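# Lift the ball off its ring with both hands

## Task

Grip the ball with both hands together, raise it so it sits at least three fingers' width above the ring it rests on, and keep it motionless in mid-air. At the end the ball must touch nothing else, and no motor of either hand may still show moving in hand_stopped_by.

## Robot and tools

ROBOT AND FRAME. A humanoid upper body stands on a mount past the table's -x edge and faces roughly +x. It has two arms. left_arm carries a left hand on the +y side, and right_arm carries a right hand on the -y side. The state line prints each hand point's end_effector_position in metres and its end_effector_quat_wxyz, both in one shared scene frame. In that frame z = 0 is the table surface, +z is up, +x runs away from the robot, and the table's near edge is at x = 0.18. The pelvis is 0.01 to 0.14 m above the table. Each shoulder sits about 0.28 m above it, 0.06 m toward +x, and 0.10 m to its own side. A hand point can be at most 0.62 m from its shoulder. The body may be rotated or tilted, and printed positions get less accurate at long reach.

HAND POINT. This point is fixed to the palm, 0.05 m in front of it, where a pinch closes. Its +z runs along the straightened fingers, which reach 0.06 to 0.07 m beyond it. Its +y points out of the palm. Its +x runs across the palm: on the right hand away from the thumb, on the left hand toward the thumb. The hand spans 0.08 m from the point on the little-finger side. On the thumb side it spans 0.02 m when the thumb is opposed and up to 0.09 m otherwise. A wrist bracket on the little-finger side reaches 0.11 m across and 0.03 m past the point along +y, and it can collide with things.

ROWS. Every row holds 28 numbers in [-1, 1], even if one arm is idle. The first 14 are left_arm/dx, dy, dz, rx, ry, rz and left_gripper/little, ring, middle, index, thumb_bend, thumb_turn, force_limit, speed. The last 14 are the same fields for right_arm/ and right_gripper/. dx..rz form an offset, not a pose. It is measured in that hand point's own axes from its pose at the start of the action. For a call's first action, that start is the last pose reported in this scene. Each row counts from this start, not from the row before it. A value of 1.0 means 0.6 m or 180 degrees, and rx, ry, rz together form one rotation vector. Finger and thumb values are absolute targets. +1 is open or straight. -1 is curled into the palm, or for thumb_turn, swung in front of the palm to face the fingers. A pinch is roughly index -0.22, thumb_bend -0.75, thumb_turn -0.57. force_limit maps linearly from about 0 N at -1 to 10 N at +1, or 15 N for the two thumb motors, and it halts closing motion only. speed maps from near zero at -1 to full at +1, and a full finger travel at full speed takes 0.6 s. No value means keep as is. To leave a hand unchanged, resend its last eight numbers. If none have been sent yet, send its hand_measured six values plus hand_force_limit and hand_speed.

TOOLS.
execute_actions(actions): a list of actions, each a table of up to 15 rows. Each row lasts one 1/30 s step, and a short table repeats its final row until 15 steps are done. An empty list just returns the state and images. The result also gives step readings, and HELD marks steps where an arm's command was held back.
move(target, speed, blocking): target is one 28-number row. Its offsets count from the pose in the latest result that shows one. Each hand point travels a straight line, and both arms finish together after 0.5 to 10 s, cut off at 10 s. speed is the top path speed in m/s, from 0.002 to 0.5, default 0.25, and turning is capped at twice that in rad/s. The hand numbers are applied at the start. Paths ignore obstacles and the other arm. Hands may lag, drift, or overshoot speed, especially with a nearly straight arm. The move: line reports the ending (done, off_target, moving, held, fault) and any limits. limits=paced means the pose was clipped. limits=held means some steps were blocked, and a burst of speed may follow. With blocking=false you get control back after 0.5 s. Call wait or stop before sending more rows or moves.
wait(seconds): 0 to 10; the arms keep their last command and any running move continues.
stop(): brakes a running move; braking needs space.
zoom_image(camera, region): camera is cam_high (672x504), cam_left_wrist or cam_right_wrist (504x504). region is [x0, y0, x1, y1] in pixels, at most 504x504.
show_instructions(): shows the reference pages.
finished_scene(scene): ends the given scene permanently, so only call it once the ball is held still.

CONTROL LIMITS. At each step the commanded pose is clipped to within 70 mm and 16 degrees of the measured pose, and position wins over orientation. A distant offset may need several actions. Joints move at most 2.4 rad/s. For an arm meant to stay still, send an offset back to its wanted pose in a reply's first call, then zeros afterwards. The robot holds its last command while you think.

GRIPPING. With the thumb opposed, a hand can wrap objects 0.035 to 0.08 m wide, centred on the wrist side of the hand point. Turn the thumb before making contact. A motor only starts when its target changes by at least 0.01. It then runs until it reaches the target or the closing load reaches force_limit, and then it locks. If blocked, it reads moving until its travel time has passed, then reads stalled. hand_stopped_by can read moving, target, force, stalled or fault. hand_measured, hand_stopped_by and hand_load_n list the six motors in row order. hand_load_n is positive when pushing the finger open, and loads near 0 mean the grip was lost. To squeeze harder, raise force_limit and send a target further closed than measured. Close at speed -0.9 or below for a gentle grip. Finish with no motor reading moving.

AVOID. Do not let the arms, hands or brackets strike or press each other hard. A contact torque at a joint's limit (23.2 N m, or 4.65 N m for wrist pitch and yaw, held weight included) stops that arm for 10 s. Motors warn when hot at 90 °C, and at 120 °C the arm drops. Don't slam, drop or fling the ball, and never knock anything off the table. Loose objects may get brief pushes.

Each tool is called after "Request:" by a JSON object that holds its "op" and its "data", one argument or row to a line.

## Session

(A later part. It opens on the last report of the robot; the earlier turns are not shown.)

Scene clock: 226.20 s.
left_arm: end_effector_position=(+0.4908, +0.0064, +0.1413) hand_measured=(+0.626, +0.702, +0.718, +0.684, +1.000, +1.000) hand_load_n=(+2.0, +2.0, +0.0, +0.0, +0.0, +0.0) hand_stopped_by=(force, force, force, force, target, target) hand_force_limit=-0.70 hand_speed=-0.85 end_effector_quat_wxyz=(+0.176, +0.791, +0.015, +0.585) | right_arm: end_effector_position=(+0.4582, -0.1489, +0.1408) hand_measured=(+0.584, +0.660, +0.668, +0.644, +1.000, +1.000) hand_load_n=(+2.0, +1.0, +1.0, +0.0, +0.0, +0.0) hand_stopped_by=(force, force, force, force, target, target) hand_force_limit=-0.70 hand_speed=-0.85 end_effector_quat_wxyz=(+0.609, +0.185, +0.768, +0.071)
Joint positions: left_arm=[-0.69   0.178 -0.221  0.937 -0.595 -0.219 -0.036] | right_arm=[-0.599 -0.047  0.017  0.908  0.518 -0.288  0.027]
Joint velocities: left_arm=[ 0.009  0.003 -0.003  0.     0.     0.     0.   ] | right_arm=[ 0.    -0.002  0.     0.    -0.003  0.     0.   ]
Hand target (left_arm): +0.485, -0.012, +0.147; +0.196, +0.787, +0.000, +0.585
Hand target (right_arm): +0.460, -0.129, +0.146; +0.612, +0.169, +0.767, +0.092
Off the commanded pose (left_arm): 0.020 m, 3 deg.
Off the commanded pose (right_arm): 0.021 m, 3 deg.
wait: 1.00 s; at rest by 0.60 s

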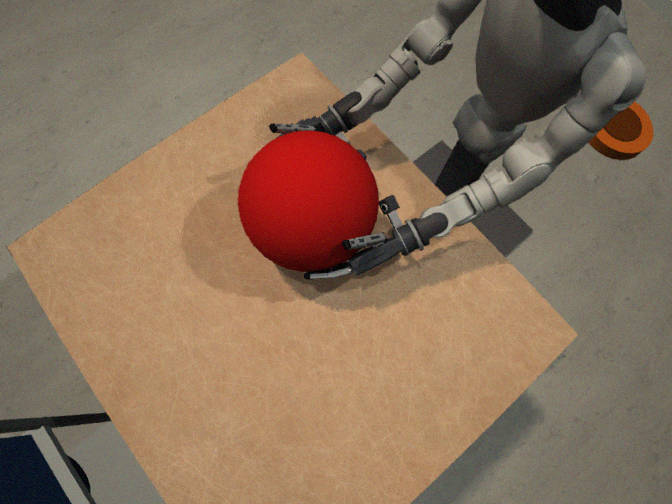

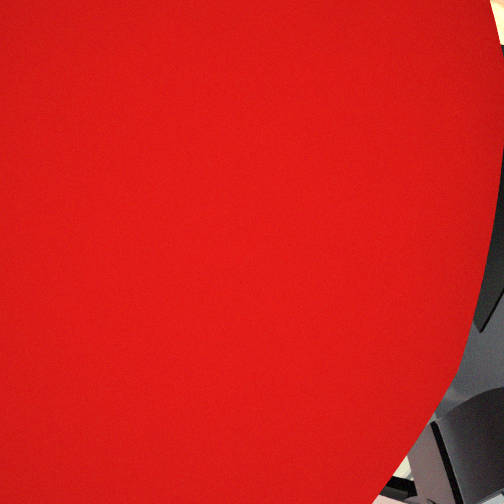

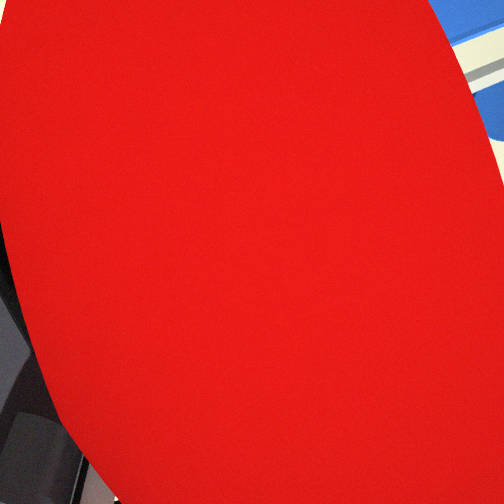

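Request:
{"op": "execute_actions", "data": {
  "actions": [
    [[-0.0013,0.0342,-0.0026,-0.0170,-0.0004,-0.0003,0.3,0.3,0.3,0.3,1,1,-0.7,-0.85,0.0046,0.0356,-0.0027,-0.0176,0.0014,0.0002,0.3,0.3,0.3,0.3,1,1,-0.7,-0.85],[-0.0014,0.0356,-0.0027,-0.0177,-0.0004,-0.0003,0.3,0.3,0.3,0.3,1,1,-0.7,-0.85,0.0047,0.0370,-0.0028,-0.0183,0.0014,0.0002,0.3,0.3,0.3,0.3,1,1,-0.7,-0.85],[-0.0014,0.0370,-0.0028,-0.0184,-0.0005,-0.0003,0.3,0.3,0.3,0.3,1,1,-0.7,-0.85,0.0047,0.0384,-0.0029,-0.0190,0.0015,0.0002,0.3,0.3,0.3,0.3,1,1,-0.7,-0.85],[-0.0015,0.0384,-0.0029,-0.0191,-0.0005,-0.0004,0.3,0.3,0.3,0.3,1,1,-0.7,-0.85,0.0048,0.0398,-0.0030,-0.0197,0.0015,0.0002,0.3,0.3,0.3,0.3,1,1,-0.7,-0.85],[-0.0015,0.0398,-0.0030,-0.0198,-0.0005,-0.0004,0.3,0.3,0.3,0.3,1,1,-0.7,-0.85,0.0049,0.0412,-0.0031,-0.0204,0.0016,0.0002,0.3,0.3,0.3,0.3,1,1,-0.7,-0.85],[-0.0016,0.0412,-0.0032,-0.0205,-0.0005,-0.0004,0.3,0.3,0.3,0.3,1,1,-0.7,-0.85,0.0049,0.0426,-0.0033,-0.0211,0.0016,0.0002,0.3,0.3,0.3,0.3,1,1,-0.7,-0.85],[-0.0016,0.0426,-0.0033,-0.0212,-0.0005,-0.0004,0.3,0.3,0.3,0.3,1,1,-0.7,-0.85,0.0050,0.0440,-0.0034,-0.0218,0.0017,0.0002,0.3,0.3,0.3,0.3,1,1,-0.7,-0.85],[-0.0017,0.0440,-0.0034,-0.0219,-0.0006,-0.0004,0.3,0.3,0.3,0.3,1,1,-0.7,-0.85,0.0051,0.0454,-0.0035,-0.0225,0.0017,0.0002,0.3,0.3,0.3,0.3,1,1,-0.7,-0.85],[-0.0017,0.0454,-0.0035,-0.0226,-0.0006,-0.0004,0.3,0.3,0.3,0.3,1,1,-0.7,-0.85,0.0051,0.0468,-0.0036,-0.0232,0.0018,0.0002,0.3,0.3,0.3,0.3,1,1,-0.7,-0.85],[-0.0018,0.0468,-0.0036,-0.0233,-0.0006,-0.0005,0.3,0.3,0.3,0.3,1,1,-0.7,-0.85,0.0052,0.0482,-0.0037,-0.0239,0.0018,0.0002,0.3,0.3,0.3,0.3,1,1,-0.7,-0.85],[-0.0018,0.0482,-0.0037,-0.0240,-0.0006,-0.0005,0.3,0.3,0.3,0.3,1,1,-0.7,-0.85,0.0053,0.0496,-0.0038,-0.0246,0.0019,0.0002,0.3,0.3,0.3,0.3,1,1,-0.7,-0.85],[-0.0019,0.0496,-0.0038,-0.0247,-0.0006,-0.0005,0.3,0.3,0.3,0.3,1,1,-0.7,-0.85,0.0053,0.0510,-0.0039,-0.0253,0.0019,0.0002,0.3,0.3,0.3,0.3,1,1,-0.7,-0.85],[-0.0019,0.0510,-0.0039,-0.0254,-0.0007,-0.0005,0.3,0.3,0.3,0.3,1,1,-0.7,-0.85,0.0054,0.0524,-0.0040,-0.0260,0.0020,0.0002,0.3,0.3,0.3,0.3,1,1,-0.7,-0.85],[-0.0020,0.0524,-0.0040,-0.0261,-0.0007,-0.0005,0.3,0.3,0.3,0.3,1,1,-0.7,-0.85,0.0054,0.0538,-0.0041,-0.0267,0.0020,0.0002,0.3,0.3,0.3,0.3,1,1,-0.7,-0.85],[-0.0020,0.0535,-0.0041,-0.0266,-0.0007,-0.0005,0.3,0.3,0.3,0.3,1,1,-0.7,-0.85,0.0055,0.0550,-0.0042,-0.0273,0.0020,0.0002,0.3,0.3,0.3,0.3,1,1,-0.7,-0.85]]
  ]
}}

Request:
{"op": "wait", "data": {
  "seconds": 0.3
}}

Scene clock: 254.90 s.
left_arm: end_effector_position=(+0.4906, +0.0062, +0.1413) hand_measured=(+0.626, +0.702, +0.718, +0.686, +1.000, +1.000) hand_load_n=(+2.0, +2.5, +0.0, +1.0, +0.0, +0.0) hand_stopped_by=(force, force, force, force, target, target) hand_force_limit=-0.70 hand_speed=-0.85 end_effector_quat_wxyz=(+0.174, +0.792, +0.013, +0.585) | right_arm: end_effector_position=(+0.4583, -0.1486, +0.1408) hand_measured=(+0.584, +0.660, +0.668, +0.644, +1.000, +1.000) hand_load_n=(+2.0, +1.5, +1.0, +0.0, +0.0, +0.0) hand_stopped_by=(force, force, force, force, target, target) hand_force_limit=-0.70 hand_speed=-0.85 end_effector_quat_wxyz=(+0.610, +0.185, +0.767, +0.071)
Joint positions: left_arm=[-0.688  0.181 -0.226  0.93  -0.595 -0.214 -0.032] | right_arm=[-0.6   -0.047  0.021  0.912  0.521 -0.292  0.027]
Joint velocities: left_arm=[-0.017 -0.011 -0.025 -0.002  0.006  0.005  0.005] | right_arm=[ 0.002 -0.006  0.011 -0.008  0.017 -0.001  0.   ]
Hand target (left_arm): +0.482, -0.023, +0.151; +0.208, +0.784, -0.010, +0.585
Hand target (right_arm): +0.461, -0.118, +0.150; +0.615, +0.159, +0.765, +0.105
Off the commanded pose (left_arm): 0.032 m, 5 deg.
Off the commanded pose (right_arm): 0.033 m, 5 deg.
Step readings (end_effector_position):
0: left_arm (+0.4908, +0.0064, +0.1413) | right_arm (+0.4582, -0.1489, +0.1408)
1: left_arm (+0.4908, +0.0064, +0.1413) | right_arm (+0.4582, -0.1488, +0.1408)
2: left_arm (+0.4908, +0.0063, +0.1413) | right_arm (+0.4583, -0.1488, +0.1407)
4: left_arm (+0.4908, +0.0063, +0.1413) | right_arm (+0.4583, -0.1488, +0.1407)
8: left_arm (+0.4907, +0.0063, +0.1413) | right_arm (+0.4583, -0.1487, +0.1408)
15: end_effector_position above

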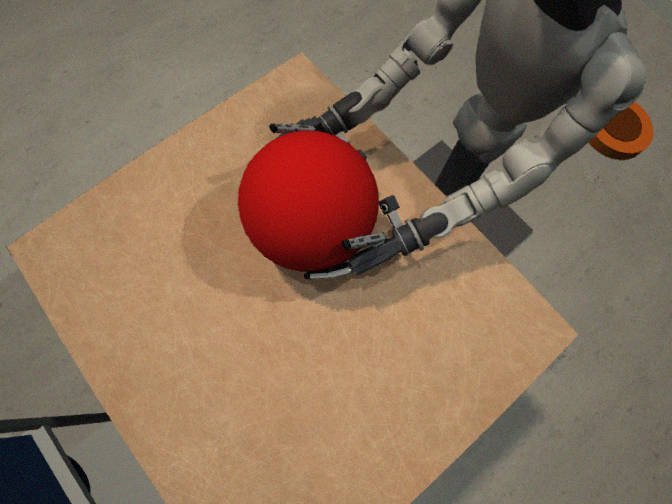

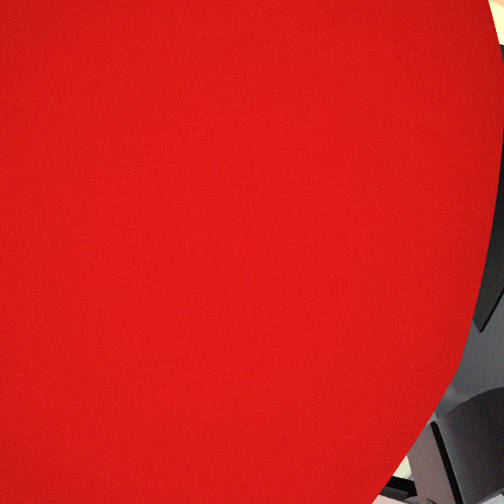

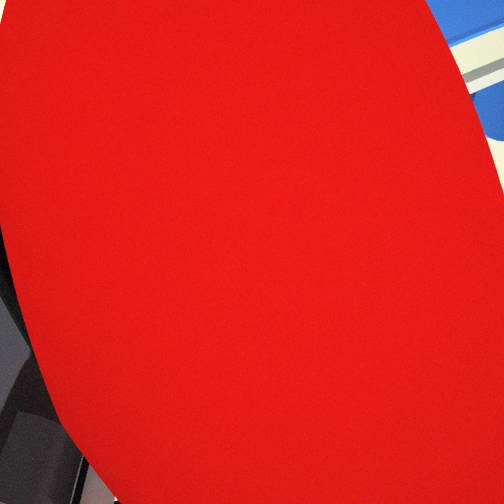

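Scene clock: 255.20 s.
left_arm: end_effector_position=(+0.4906, +0.0062, +0.1413) hand_measured=(+0.626, +0.702, +0.718, +0.686, +1.000, +1.000) hand_load_n=(+2.0, +3.0, +0.0, +1.0, +0.0, +0.0) hand_stopped_by=(force, force, force, force, target, target) hand_force_limit=-0.70 hand_speed=-0.85 end_effector_quat_wxyz=(+0.174, +0.792, +0.013, +0.585) | right_arm: end_effector_position=(+0.4583, -0.1486, +0.1408) hand_measured=(+0.584, +0.660, +0.668, +0.644, +1.000, +1.000) hand_load_n=(+2.0, +1.5, +1.0, +0.0, +0.0, +0.0) hand_stopped_by=(force, force, force, force, target, target) hand_force_limit=-0.70 hand_speed=-0.85 end_effector_quat_wxyz=(+0.610, +0.185, +0.767, +0.071)
Joint positions: left_arm=[-0.688  0.182 -0.227  0.929 -0.595 -0.214 -0.032] | right_arm=[-0.6   -0.048  0.022  0.912  0.522 -0.292  0.027]
Joint velocities: left_arm=[ 0.002 -0.003  0.    -0.006  0.     0.     0.   ] | right_arm=[ 0.005  0.017 -0.014 -0.005 -0.008  0.     0.   ]
Hand target (left_arm): +0.482, -0.023, +0.151; +0.208, +0.784, -0.010, +0.585
Hand target (right_arm): +0.461, -0.118, +0.150; +0.615, +0.159, +0.765, +0.105
Off the commanded pose (left_arm): 0.032 m, 5 deg.
Off the commanded pose (right_arm): 0.033 m, 5 deg.
wait: 0.30 s; at rest by 0.17 s

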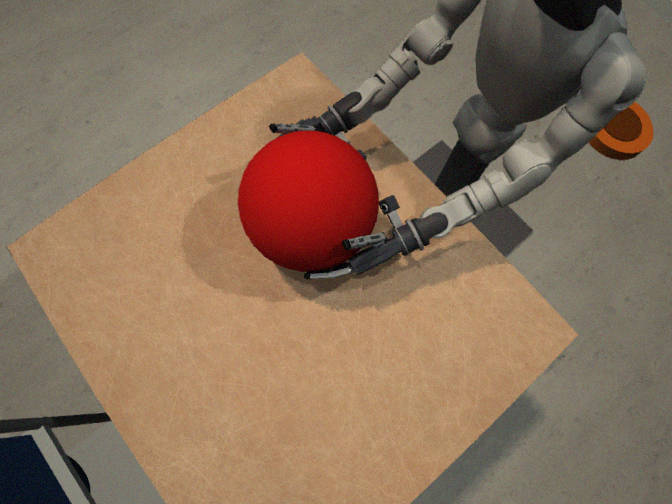

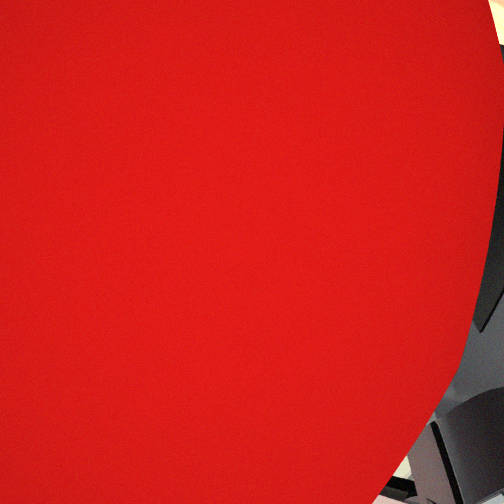

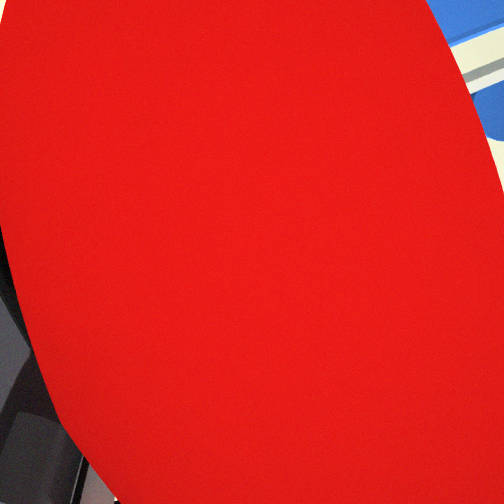

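Request:
{"op": "execute_actions", "data": {
  "actions": [
    [[-0.0012,0.0533,-0.0041,-0.0266,0.0002,-0.0011,0.3,0.3,0.3,0.3,1,1,-0.7,-0.85,0.0047,0.0547,-0.0045,-0.0274,0.002,0.0005,0.3,0.3,0.3,0.3,1,1,-0.7,-0.85],[0.0004,0.0538,-0.0045,-0.0266,0.0002,-0.0011,0.3,0.3,0.3,0.3,1,1,-0.7,-0.85,0.0031,0.0553,-0.0049,-0.0274,0.002,0.0005,0.3,0.3,0.3,0.3,1,1,-0.7,-0.85],[0.0030,0.0546,-0.0052,-0.0266,0.0002,-0.0011,0.3,0.3,0.3,0.3,1,1,-0.7,-0.85,0.0006,0.0562,-0.0056,-0.0274,0.002,0.0005,0.3,0.3,0.3,0.3,1,1,-0.7,-0.85],[0.0063,0.0557,-0.0061,-0.0266,0.0002,-0.0011,0.3,0.3,0.3,0.3,1,1,-0.7,-0.85,-0.0027,0.0574,-0.0064,-0.0274,0.002,0.0005,0.3,0.3,0.3,0.3,1,1,-0.7,-0.85],[0.0102,0.0569,-0.0072,-0.0266,0.0002,-0.0011,0.3,0.3,0.3,0.3,1,1,-0.7,-0.85,-0.0065,0.0588,-0.0075,-0.0274,0.002,0.0005,0.3,0.3,0.3,0.3,1,1,-0.7,-0.85],[0.0144,0.0582,-0.0084,-0.0266,0.0002,-0.0011,0.3,0.3,0.3,0.3,1,1,-0.7,-0.85,-0.0107,0.0604,-0.0086,-0.0274,0.002,0.0005,0.3,0.3,0.3,0.3,1,1,-0.7,-0.85],[0.0189,0.0596,-0.0096,-0.0266,0.0002,-0.0011,0.3,0.3,0.3,0.3,1,1,-0.7,-0.85,-0.0152,0.0620,-0.0098,-0.0274,0.002,0.0005,0.3,0.3,0.3,0.3,1,1,-0.7,-0.85],[0.0236,0.0611,-0.0109,-0.0266,0.0002,-0.0011,0.3,0.3,0.3,0.3,1,1,-0.7,-0.85,-0.0197,0.0637,-0.0110,-0.0274,0.002,0.0005,0.3,0.3,0.3,0.3,1,1,-0.7,-0.85],[0.0281,0.0625,-0.0122,-0.0266,0.0002,-0.0011,0.3,0.3,0.3,0.3,1,1,-0.7,-0.85,-0.0242,0.0653,-0.0122,-0.0274,0.002,0.0005,0.3,0.3,0.3,0.3,1,1,-0.7,-0.85],[0.0323,0.0639,-0.0133,-0.0266,0.0002,-0.0011,0.3,0.3,0.3,0.3,1,1,-0.7,-0.85,-0.0284,0.0669,-0.0134,-0.0274,0.002,0.0005,0.3,0.3,0.3,0.3,1,1,-0.7,-0.85],[0.0362,0.0651,-0.0144,-0.0266,0.0002,-0.0011,0.3,0.3,0.3,0.3,1,1,-0.7,-0.85,-0.0322,0.0683,-0.0144,-0.0274,0.002,0.0005,0.3,0.3,0.3,0.3,1,1,-0.7,-0.85],[0.0395,0.0661,-0.0153,-0.0266,0.0002,-0.0011,0.3,0.3,0.3,0.3,1,1,-0.7,-0.85,-0.0355,0.0695,-0.0153,-0.0274,0.002,0.0005,0.3,0.3,0.3,0.3,1,1,-0.7,-0.85],[0.0421,0.0669,-0.0160,-0.0266,0.0002,-0.0011,0.3,0.3,0.3,0.3,1,1,-0.7,-0.85,-0.0380,0.0704,-0.0160,-0.0274,0.002,0.0005,0.3,0.3,0.3,0.3,1,1,-0.7,-0.85],[0.0437,0.0675,-0.0165,-0.0266,0.0002,-0.0011,0.3,0.3,0.3,0.3,1,1,-0.7,-0.85,-0.0396,0.0710,-0.0164,-0.0274,0.002,0.0005,0.3,0.3,0.3,0.3,1,1,-0.7,-0.85],[0.0443,0.0677,-0.0167,-0.0266,0.0002,-0.0011,0.3,0.3,0.3,0.3,1,1,-0.7,-0.85,-0.0402,0.0712,-0.0166,-0.0274,0.002,0.0005,0.3,0.3,0.3,0.3,1,1,-0.7,-0.85]]
  ]
}}

Request:
{"op": "wait", "data": {
  "seconds": 0.4
}}

Scene clock: 287.30 s.
left_arm: end_effector_position=(+0.4952, +0.0127, +0.1797) hand_measured=(+0.626, +0.702, +0.718, +0.684, +1.000, +1.000) hand_load_n=(+2.0, +0.0, +0.0, +0.0, +0.0, +0.0) hand_stopped_by=(force, force, force, force, target, target) hand_force_limit=-0.70 hand_speed=-0.85 end_effector_quat_wxyz=(+0.175, +0.779, +0.019, +0.602) | right_arm: end_effector_position=(+0.4606, -0.1545, +0.1768) hand_measured=(+0.584, +0.660, +0.668, +0.644, +1.000, +1.000) hand_load_n=(+1.0, +0.0, +0.0, +0.0, +0.0, +0.0) hand_stopped_by=(force, force, force, force, target, target) hand_force_limit=-0.70 hand_speed=-0.85 end_effector_quat_wxyz=(+0.624, +0.189, +0.755, +0.071)
Joint positions: left_arm=[-0.623  0.257 -0.239  0.606 -0.633 -0.04   0.081] | right_arm=[-0.519 -0.094  0.055  0.584  0.552 -0.11  -0.082]
Joint velocities: left_arm=[ 0.     0.202 -0.005 -0.693 -0.101  0.373  0.31 ] | right_arm=[ 0.048 -0.156  0.043 -0.706  0.097  0.422 -0.304]
Hand target (left_arm): +0.481, -0.022, +0.181; +0.207, +0.782, -0.012, +0.588
Hand target (right_arm): +0.461, -0.121, +0.181; +0.618, +0.161, +0.762, +0.103
Off the commanded pose (left_arm): 0.038 m, 5 deg.
Off the commanded pose (right_arm): 0.038 m, 6 deg.
Step readings (end_effector_position):
0: left_arm (+0.4906, +0.0062, +0.1413) | right_arm (+0.4583, -0.1486, +0.1408)
1: left_arm (+0.4906, +0.0062, +0.1413) | right_arm (+0.4583, -0.1486, +0.1408)
2: left_arm (+0.4906, +0.0061, +0.1413) | right_arm (+0.4582, -0.1486, +0.1408)
4: left_arm (+0.4904, +0.0062, +0.1415) | right_arm (+0.4581, -0.1486, +0.1413)
8: left_arm (+0.4885, +0.0070, +0.1429) | right_arm (+0.4565, -0.1486, +0.1432)
15: end_effector_position above

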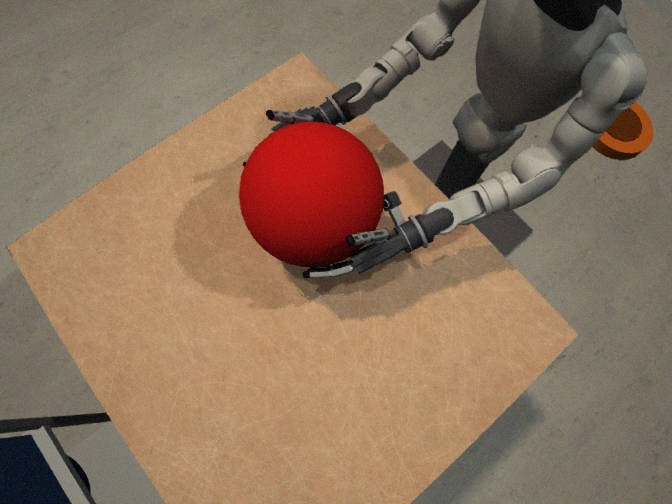

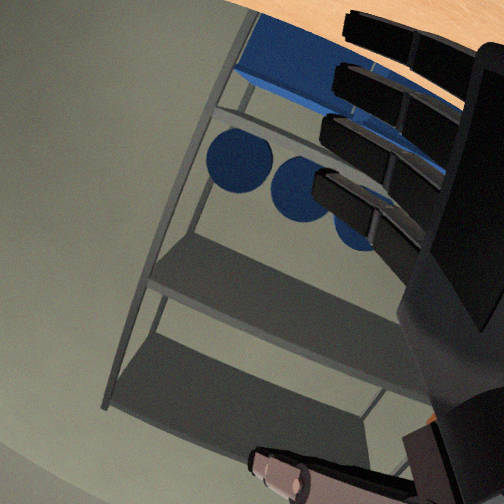

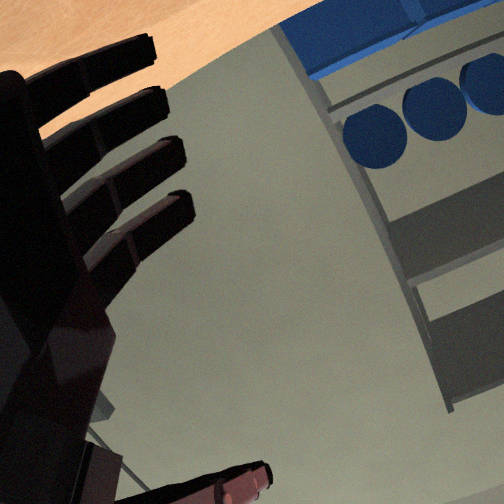

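Scene clock: 287.70 s.
left_arm: end_effector_position=(+0.4942, +0.0143, +0.1783) hand_measured=(+0.626, +0.702, +0.718, +0.684, +1.000, +1.000) hand_load_n=(+3.5, +0.0, +0.0, +0.0, +0.0, +0.0) hand_stopped_by=(force, force, force, force, target, target) hand_force_limit=-0.70 hand_speed=-0.85 end_effector_quat_wxyz=(+0.170, +0.783, +0.018, +0.598) | right_arm: end_effector_position=(+0.4584, -0.1551, +0.1727) hand_measured=(+0.584, +0.660, +0.668, +0.644, +1.000, +1.000) hand_load_n=(+2.5, +0.0, +0.0, +0.0, +0.0, +0.0) hand_stopped_by=(force, force, force, force, target, target) hand_force_limit=-0.70 hand_speed=-0.85 end_effector_quat_wxyz=(+0.616, +0.189, +0.762, +0.068)
Joint positions: left_arm=[-0.611  0.268 -0.243  0.573 -0.638 -0.011  0.101] | right_arm=[-0.502 -0.103  0.062  0.551  0.555 -0.076 -0.099]
Joint velocities: left_arm=[ 0.006 -0.011  0.     0.002  0.005  0.     0.   ] | right_arm=[-0.003  0.     0.006  0.002  0.     0.     0.   ]
Hand target (left_arm): +0.481, -0.022, +0.181; +0.207, +0.782, -0.012, +0.588
Hand target (right_arm): +0.461, -0.121, +0.181; +0.618, +0.161, +0.762, +0.103
Off the commanded pose (left_arm): 0.040 m, 6 deg.
Off the commanded pose (right_arm): 0.039 m, 6 deg.
wait: 0.40 s; no rest

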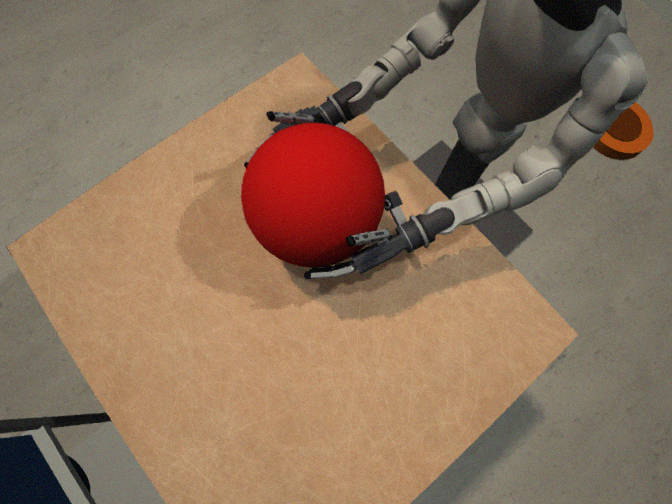

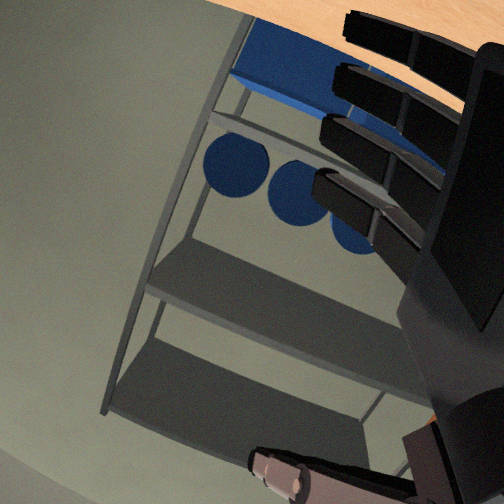

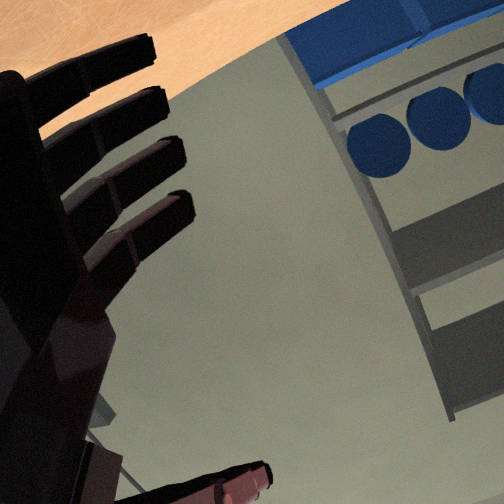

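Request:
{"op": "wait", "data": {
  "seconds": 0
}}

Request:
{"op": "zoom_image", "data": {
  "camera": "cam_high",
  "region": [220, 80, 460, 320]
}}

Scene clock: 293.47 s.
left_arm: end_effector_position=(+0.4942, +0.0143, +0.1783) hand_measured=(+0.626, +0.702, +0.718, +0.684, +1.000, +1.000) hand_load_n=(+3.5, +0.0, +0.0, +0.0, +0.0, +0.0) hand_stopped_by=(force, force, force, force, target, target) hand_force_limit=-0.70 hand_speed=-0.85 end_effector_quat_wxyz=(+0.170, +0.783, +0.018, +0.598) | right_arm: end_effector_position=(+0.4584, -0.1551, +0.1727) hand_measured=(+0.584, +0.660, +0.668, +0.644, +1.000, +1.000) hand_load_n=(+2.5, +0.0, +0.0, +0.0, +0.0, +0.0) hand_stopped_by=(force, force, force, force, target, target) hand_force_limit=-0.70 hand_speed=-0.85 end_effector_quat_wxyz=(+0.616, +0.189, +0.762, +0.068)
Joint positions: left_arm=[-0.611  0.268 -0.243  0.573 -0.638 -0.011  0.101] | right_arm=[-0.502 -0.103  0.062  0.551  0.555 -0.076 -0.099]
Joint velocities: left_arm=[ 0.021  0.009 -0.003  0.     0.     0.     0.   ] | right_arm=[ 0.     0.003  0.    -0.008 -0.003  0.     0.   ]
Hand target (left_arm): +0.481, -0.022, +0.181; +0.207, +0.782, -0.012, +0.588
Hand target (right_arm): +0.461, -0.121, +0.181; +0.618, +0.161, +0.762, +0.103
Off the commanded pose (left_arm): 0.040 m, 6 deg.
Off the commanded pose (right_arm): 0.039 m, 6 deg.

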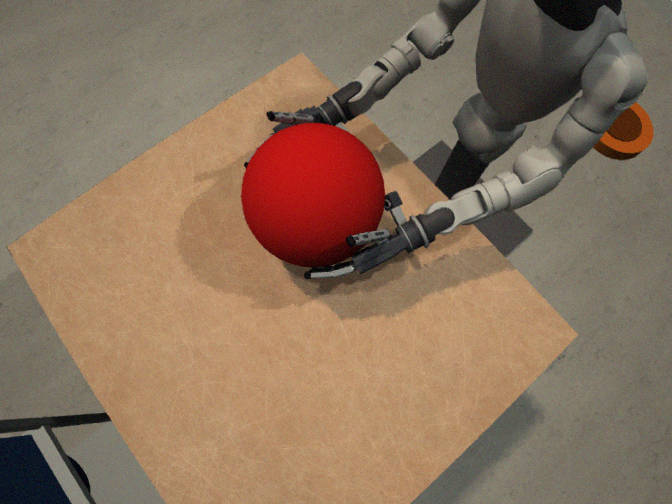

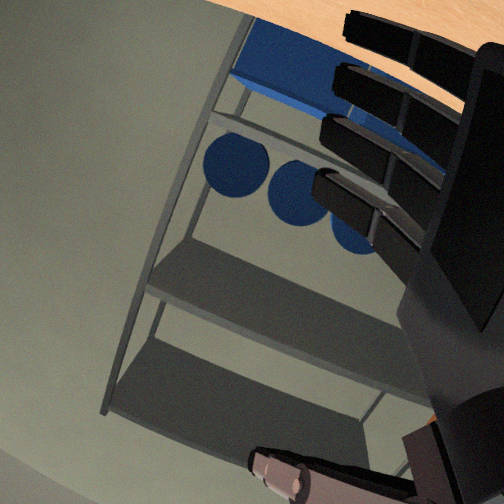

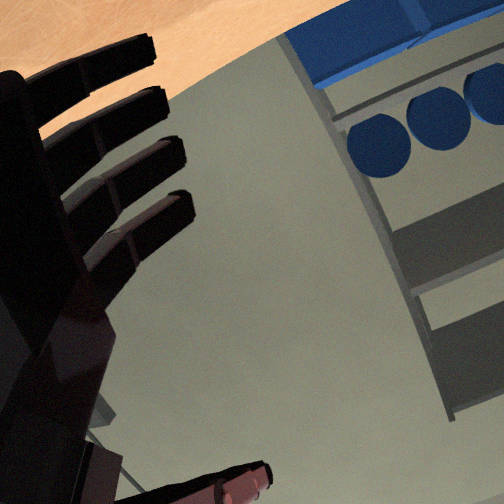

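Region (220, 80, 460, 320) of cam_high's 672x504 image, scaled by 2.100, with more detail than that image has.

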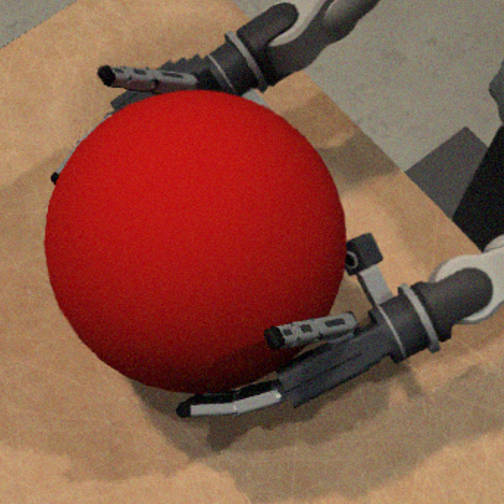

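Request:
{"op": "execute_actions", "data": {
  "actions": [
    [[-0.0158,0.0626,-0.0071,-0.0301,-0.0083,-0.0002,0.3,0.25,0.25,0.25,1,1,-0.7,-0.85,0.0075,0.0583,-0.0065,-0.0284,0.0045,0.0001,0.3,0.25,0.25,0.25,1,1,-0.7,-0.85],[-0.0150,0.0632,-0.0073,-0.0303,-0.0083,-0.0002,0.3,0.25,0.25,0.25,1,1,-0.7,-0.85,0.0067,0.0590,-0.0067,-0.0286,0.0045,0.0001,0.3,0.25,0.25,0.25,1,1,-0.7,-0.85],[-0.0137,0.0640,-0.0076,-0.0305,-0.0083,-0.0002,0.3,0.25,0.25,0.25,1,1,-0.7,-0.85,0.0054,0.0599,-0.0070,-0.0288,0.0045,0.0001,0.3,0.25,0.25,0.25,1,1,-0.7,-0.85],[-0.0120,0.0650,-0.0080,-0.0307,-0.0083,-0.0002,0.3,0.25,0.25,0.25,1,1,-0.7,-0.85,0.0038,0.0609,-0.0074,-0.0290,0.0045,0.0001,0.3,0.25,0.25,0.25,1,1,-0.7,-0.85],[-0.0101,0.0660,-0.0085,-0.0309,-0.0083,-0.0002,0.3,0.25,0.25,0.25,1,1,-0.7,-0.85,0.0019,0.0620,-0.0079,-0.0292,0.0045,0.0001,0.3,0.25,0.25,0.25,1,1,-0.7,-0.85],[-0.0079,0.0670,-0.0090,-0.0311,-0.0083,-0.0002,0.3,0.25,0.25,0.25,1,1,-0.7,-0.85,-0.0002,0.0632,-0.0084,-0.0294,0.0045,0.0001,0.3,0.25,0.25,0.25,1,1,-0.7,-0.85],[-0.0056,0.0681,-0.0096,-0.0313,-0.0083,-0.0002,0.3,0.25,0.25,0.25,1,1,-0.7,-0.85,-0.0025,0.0644,-0.0090,-0.0296,0.0045,0.0001,0.3,0.25,0.25,0.25,1,1,-0.7,-0.85],[-0.0033,0.0693,-0.0101,-0.0314,-0.0083,-0.0002,0.3,0.25,0.25,0.25,1,1,-0.7,-0.85,-0.0048,0.0656,-0.0096,-0.0297,0.0045,0.0001,0.3,0.25,0.25,0.25,1,1,-0.7,-0.85],[-0.0010,0.0704,-0.0107,-0.0316,-0.0083,-0.0002,0.3,0.25,0.25,0.25,1,1,-0.7,-0.85,-0.0070,0.0668,-0.0102,-0.0299,0.0045,0.0001,0.3,0.25,0.25,0.25,1,1,-0.7,-0.85],[0.0011,0.0714,-0.0112,-0.0318,-0.0083,-0.0002,0.3,0.25,0.25,0.25,1,1,-0.7,-0.85,-0.0091,0.0680,-0.0107,-0.0301,0.0045,0.0001,0.3,0.25,0.25,0.25,1,1,-0.7,-0.85],[0.0031,0.0724,-0.0117,-0.0320,-0.0083,-0.0002,0.3,0.25,0.25,0.25,1,1,-0.7,-0.85,-0.0110,0.0691,-0.0112,-0.0303,0.0045,0.0001,0.3,0.25,0.25,0.25,1,1,-0.7,-0.85],[0.0047,0.0733,-0.0121,-0.0322,-0.0083,-0.0002,0.3,0.25,0.25,0.25,1,1,-0.7,-0.85,-0.0127,0.0701,-0.0116,-0.0305,0.0045,0.0001,0.3,0.25,0.25,0.25,1,1,-0.7,-0.85],[0.0060,0.0741,-0.0124,-0.0324,-0.0083,-0.0002,0.3,0.25,0.25,0.25,1,1,-0.7,-0.85,-0.0139,0.0710,-0.0119,-0.0307,0.0045,0.0001,0.3,0.25,0.25,0.25,1,1,-0.7,-0.85],[0.0069,0.0748,-0.0126,-0.0326,-0.0083,-0.0002,0.3,0.25,0.25,0.25,1,1,-0.7,-0.85,-0.0147,0.0717,-0.0121,-0.0309,0.0045,0.0001,0.3,0.25,0.25,0.25,1,1,-0.7,-0.85],[0.0072,0.0753,-0.0127,-0.0328,-0.0083,-0.0002,0.3,0.25,0.25,0.25,1,1,-0.7,-0.85,-0.0150,0.0722,-0.0122,-0.0311,0.0045,0.0001,0.3,0.25,0.25,0.25,1,1,-0.7,-0.85]]
  ]
}}

Request:
{"op": "wait", "data": {
  "seconds": 0.5
}}

Scene clock: 363.43 s.
left_arm: end_effector_position=(+0.4954, +0.0147, +0.1981) hand_measured=(+0.626, +0.652, +0.620, +0.586, +1.000, +1.000) hand_load_n=(+2.0, +0.5, +2.5, +0.0, +0.0, +0.0) hand_stopped_by=(force, force, force, moving, target, target) hand_force_limit=-0.70 hand_speed=-0.85 end_effector_quat_wxyz=(+0.170, +0.779, +0.018, +0.603) | right_arm: end_effector_position=(+0.4591, -0.1562, +0.1912) hand_measured=(+0.584, +0.620, +0.604, +0.544, +1.000, +1.000) hand_load_n=(+1.0, +0.5, +2.0, +0.0, +0.0, +0.0) hand_stopped_by=(force, force, force, moving, target, target) hand_force_limit=-0.70 hand_speed=-0.85 end_effector_quat_wxyz=(+0.621, +0.189, +0.757, +0.068)
Joint positions: left_arm=[-0.603  0.308 -0.256  0.444 -0.673  0.068  0.162] | right_arm=[-0.483 -0.134  0.081  0.419  0.586  0.004 -0.157]
Joint velocities: left_arm=[-0.005  0.077 -0.015 -0.17  -0.067  0.089  0.093] | right_arm=[ 0.    -0.054  0.035 -0.183  0.058  0.117 -0.1  ]
Hand target (left_arm): +0.479, -0.023, +0.198; +0.209, +0.780, -0.015, +0.589
Hand target (right_arm): +0.461, -0.120, +0.199; +0.620, +0.160, +0.760, +0.106
Off the commanded pose (left_arm): 0.043 m, 6 deg.
Off the commanded pose (right_arm): 0.039 m, 6 deg.
Step readings (end_effector_position):
0: left_arm (+0.4942, +0.0143, +0.1783) | right_arm (+0.4584, -0.1551, +0.1727)
1: left_arm (+0.4942, +0.0143, +0.1783) | right_arm (+0.4584, -0.1551, +0.1727)
2: left_arm (+0.4942, +0.0143, +0.1785) | right_arm (+0.4582, -0.1552, +0.1730)
4: left_arm (+0.4939, +0.0142, +0.1804) | right_arm (+0.4578, -0.1554, +0.1745)
8: left_arm (+0.4942, +0.0140, +0.1863) | right_arm (+0.4580, -0.1561, +0.1798)
15: end_effector_position above

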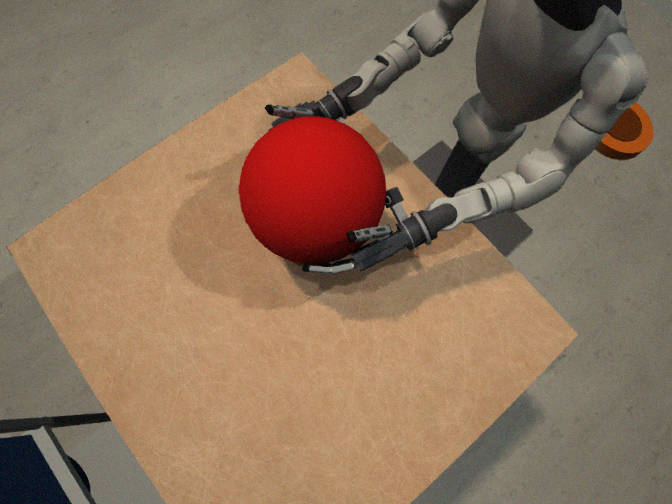

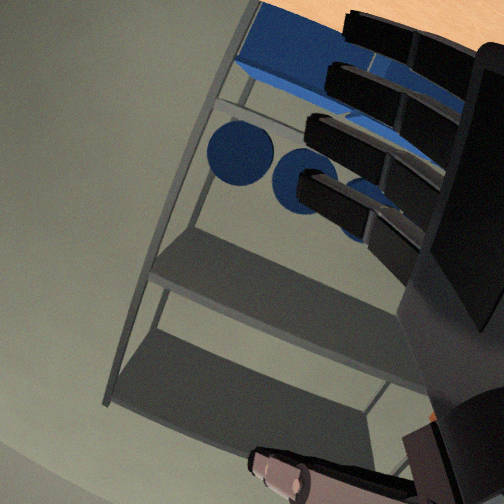

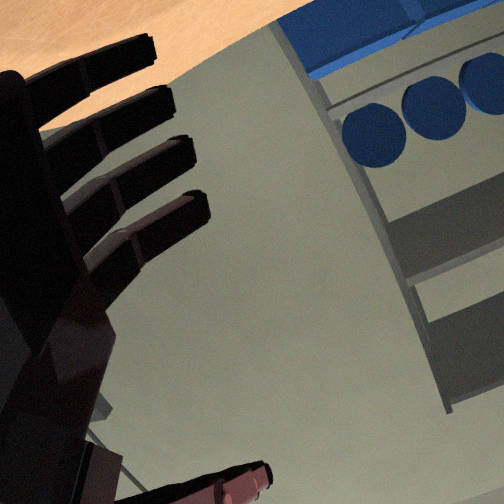

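Scene clock: 363.93 s.
left_arm: end_effector_position=(+0.4950, +0.0148, +0.1982) hand_measured=(+0.626, +0.652, +0.620, +0.528, +1.000, +1.000) hand_load_n=(+2.0, +0.0, +0.5, +1.0, +0.0, +0.0) hand_stopped_by=(force, force, force, force, target, target) hand_force_limit=-0.70 hand_speed=-0.85 end_effector_quat_wxyz=(+0.169, +0.780, +0.018, +0.602) | right_arm: end_effector_position=(+0.4586, -0.1564, +0.1903) hand_measured=(+0.584, +0.620, +0.604, +0.528, +1.000, +1.000) hand_load_n=(+0.5, +0.0, +1.0, +3.5, +0.0, +0.0) hand_stopped_by=(force, force, force, force, target, target) hand_force_limit=-0.70 hand_speed=-0.85 end_effector_quat_wxyz=(+0.619, +0.190, +0.759, +0.067)
Joint positions: left_arm=[-0.602  0.312 -0.258  0.435 -0.678  0.074  0.168] | right_arm=[-0.48  -0.136  0.083  0.412  0.59   0.012 -0.162]
Joint velocities: left_arm=[-0.011 -0.003 -0.002 -0.002  0.003  0.     0.   ] | right_arm=[-0.008  0.003 -0.003 -0.002 -0.006  0.     0.   ]
Hand target (left_arm): +0.479, -0.023, +0.198; +0.209, +0.780, -0.015, +0.589
Hand target (right_arm): +0.461, -0.120, +0.199; +0.620, +0.160, +0.760, +0.106
Off the commanded pose (left_arm): 0.043 m, 6 deg.
Off the commanded pose (right_arm): 0.039 m, 6 deg.
wait: 0.50 s; at rest by 0.37 s

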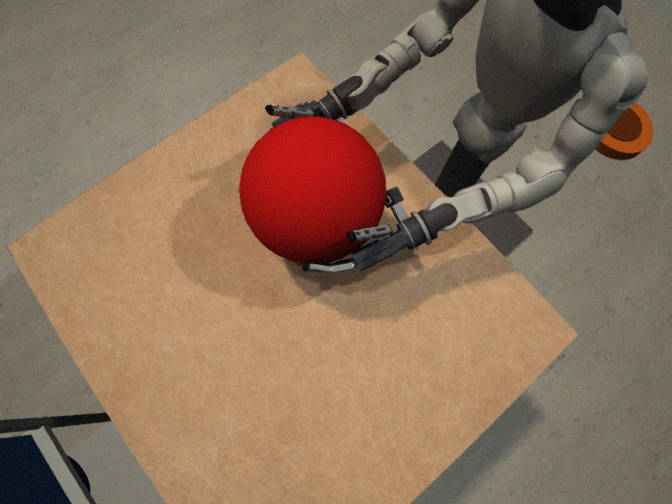

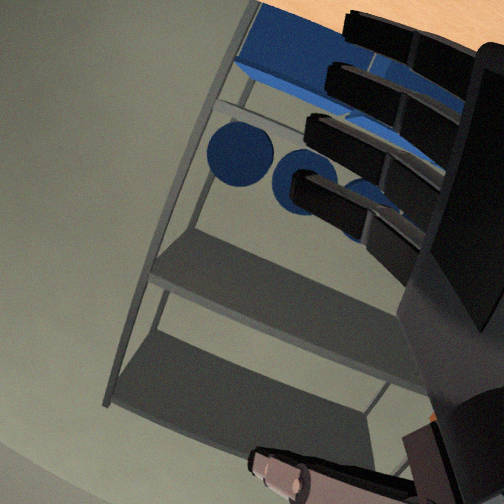

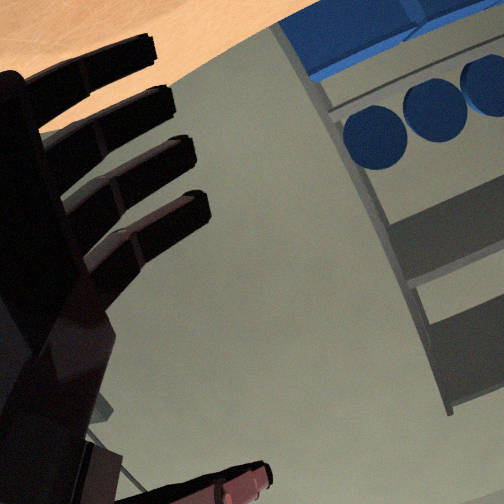

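Request:
{"op": "zoom_image", "data": {
  "camera": "cam_high",
  "region": [220, 80, 460, 320]
}}

Region (220, 80, 460, 320) of cam_high's 672x504 image, scaled by 2.100, with more detail than that image has.

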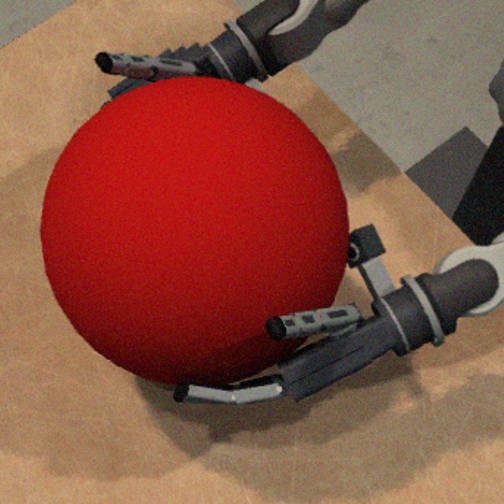

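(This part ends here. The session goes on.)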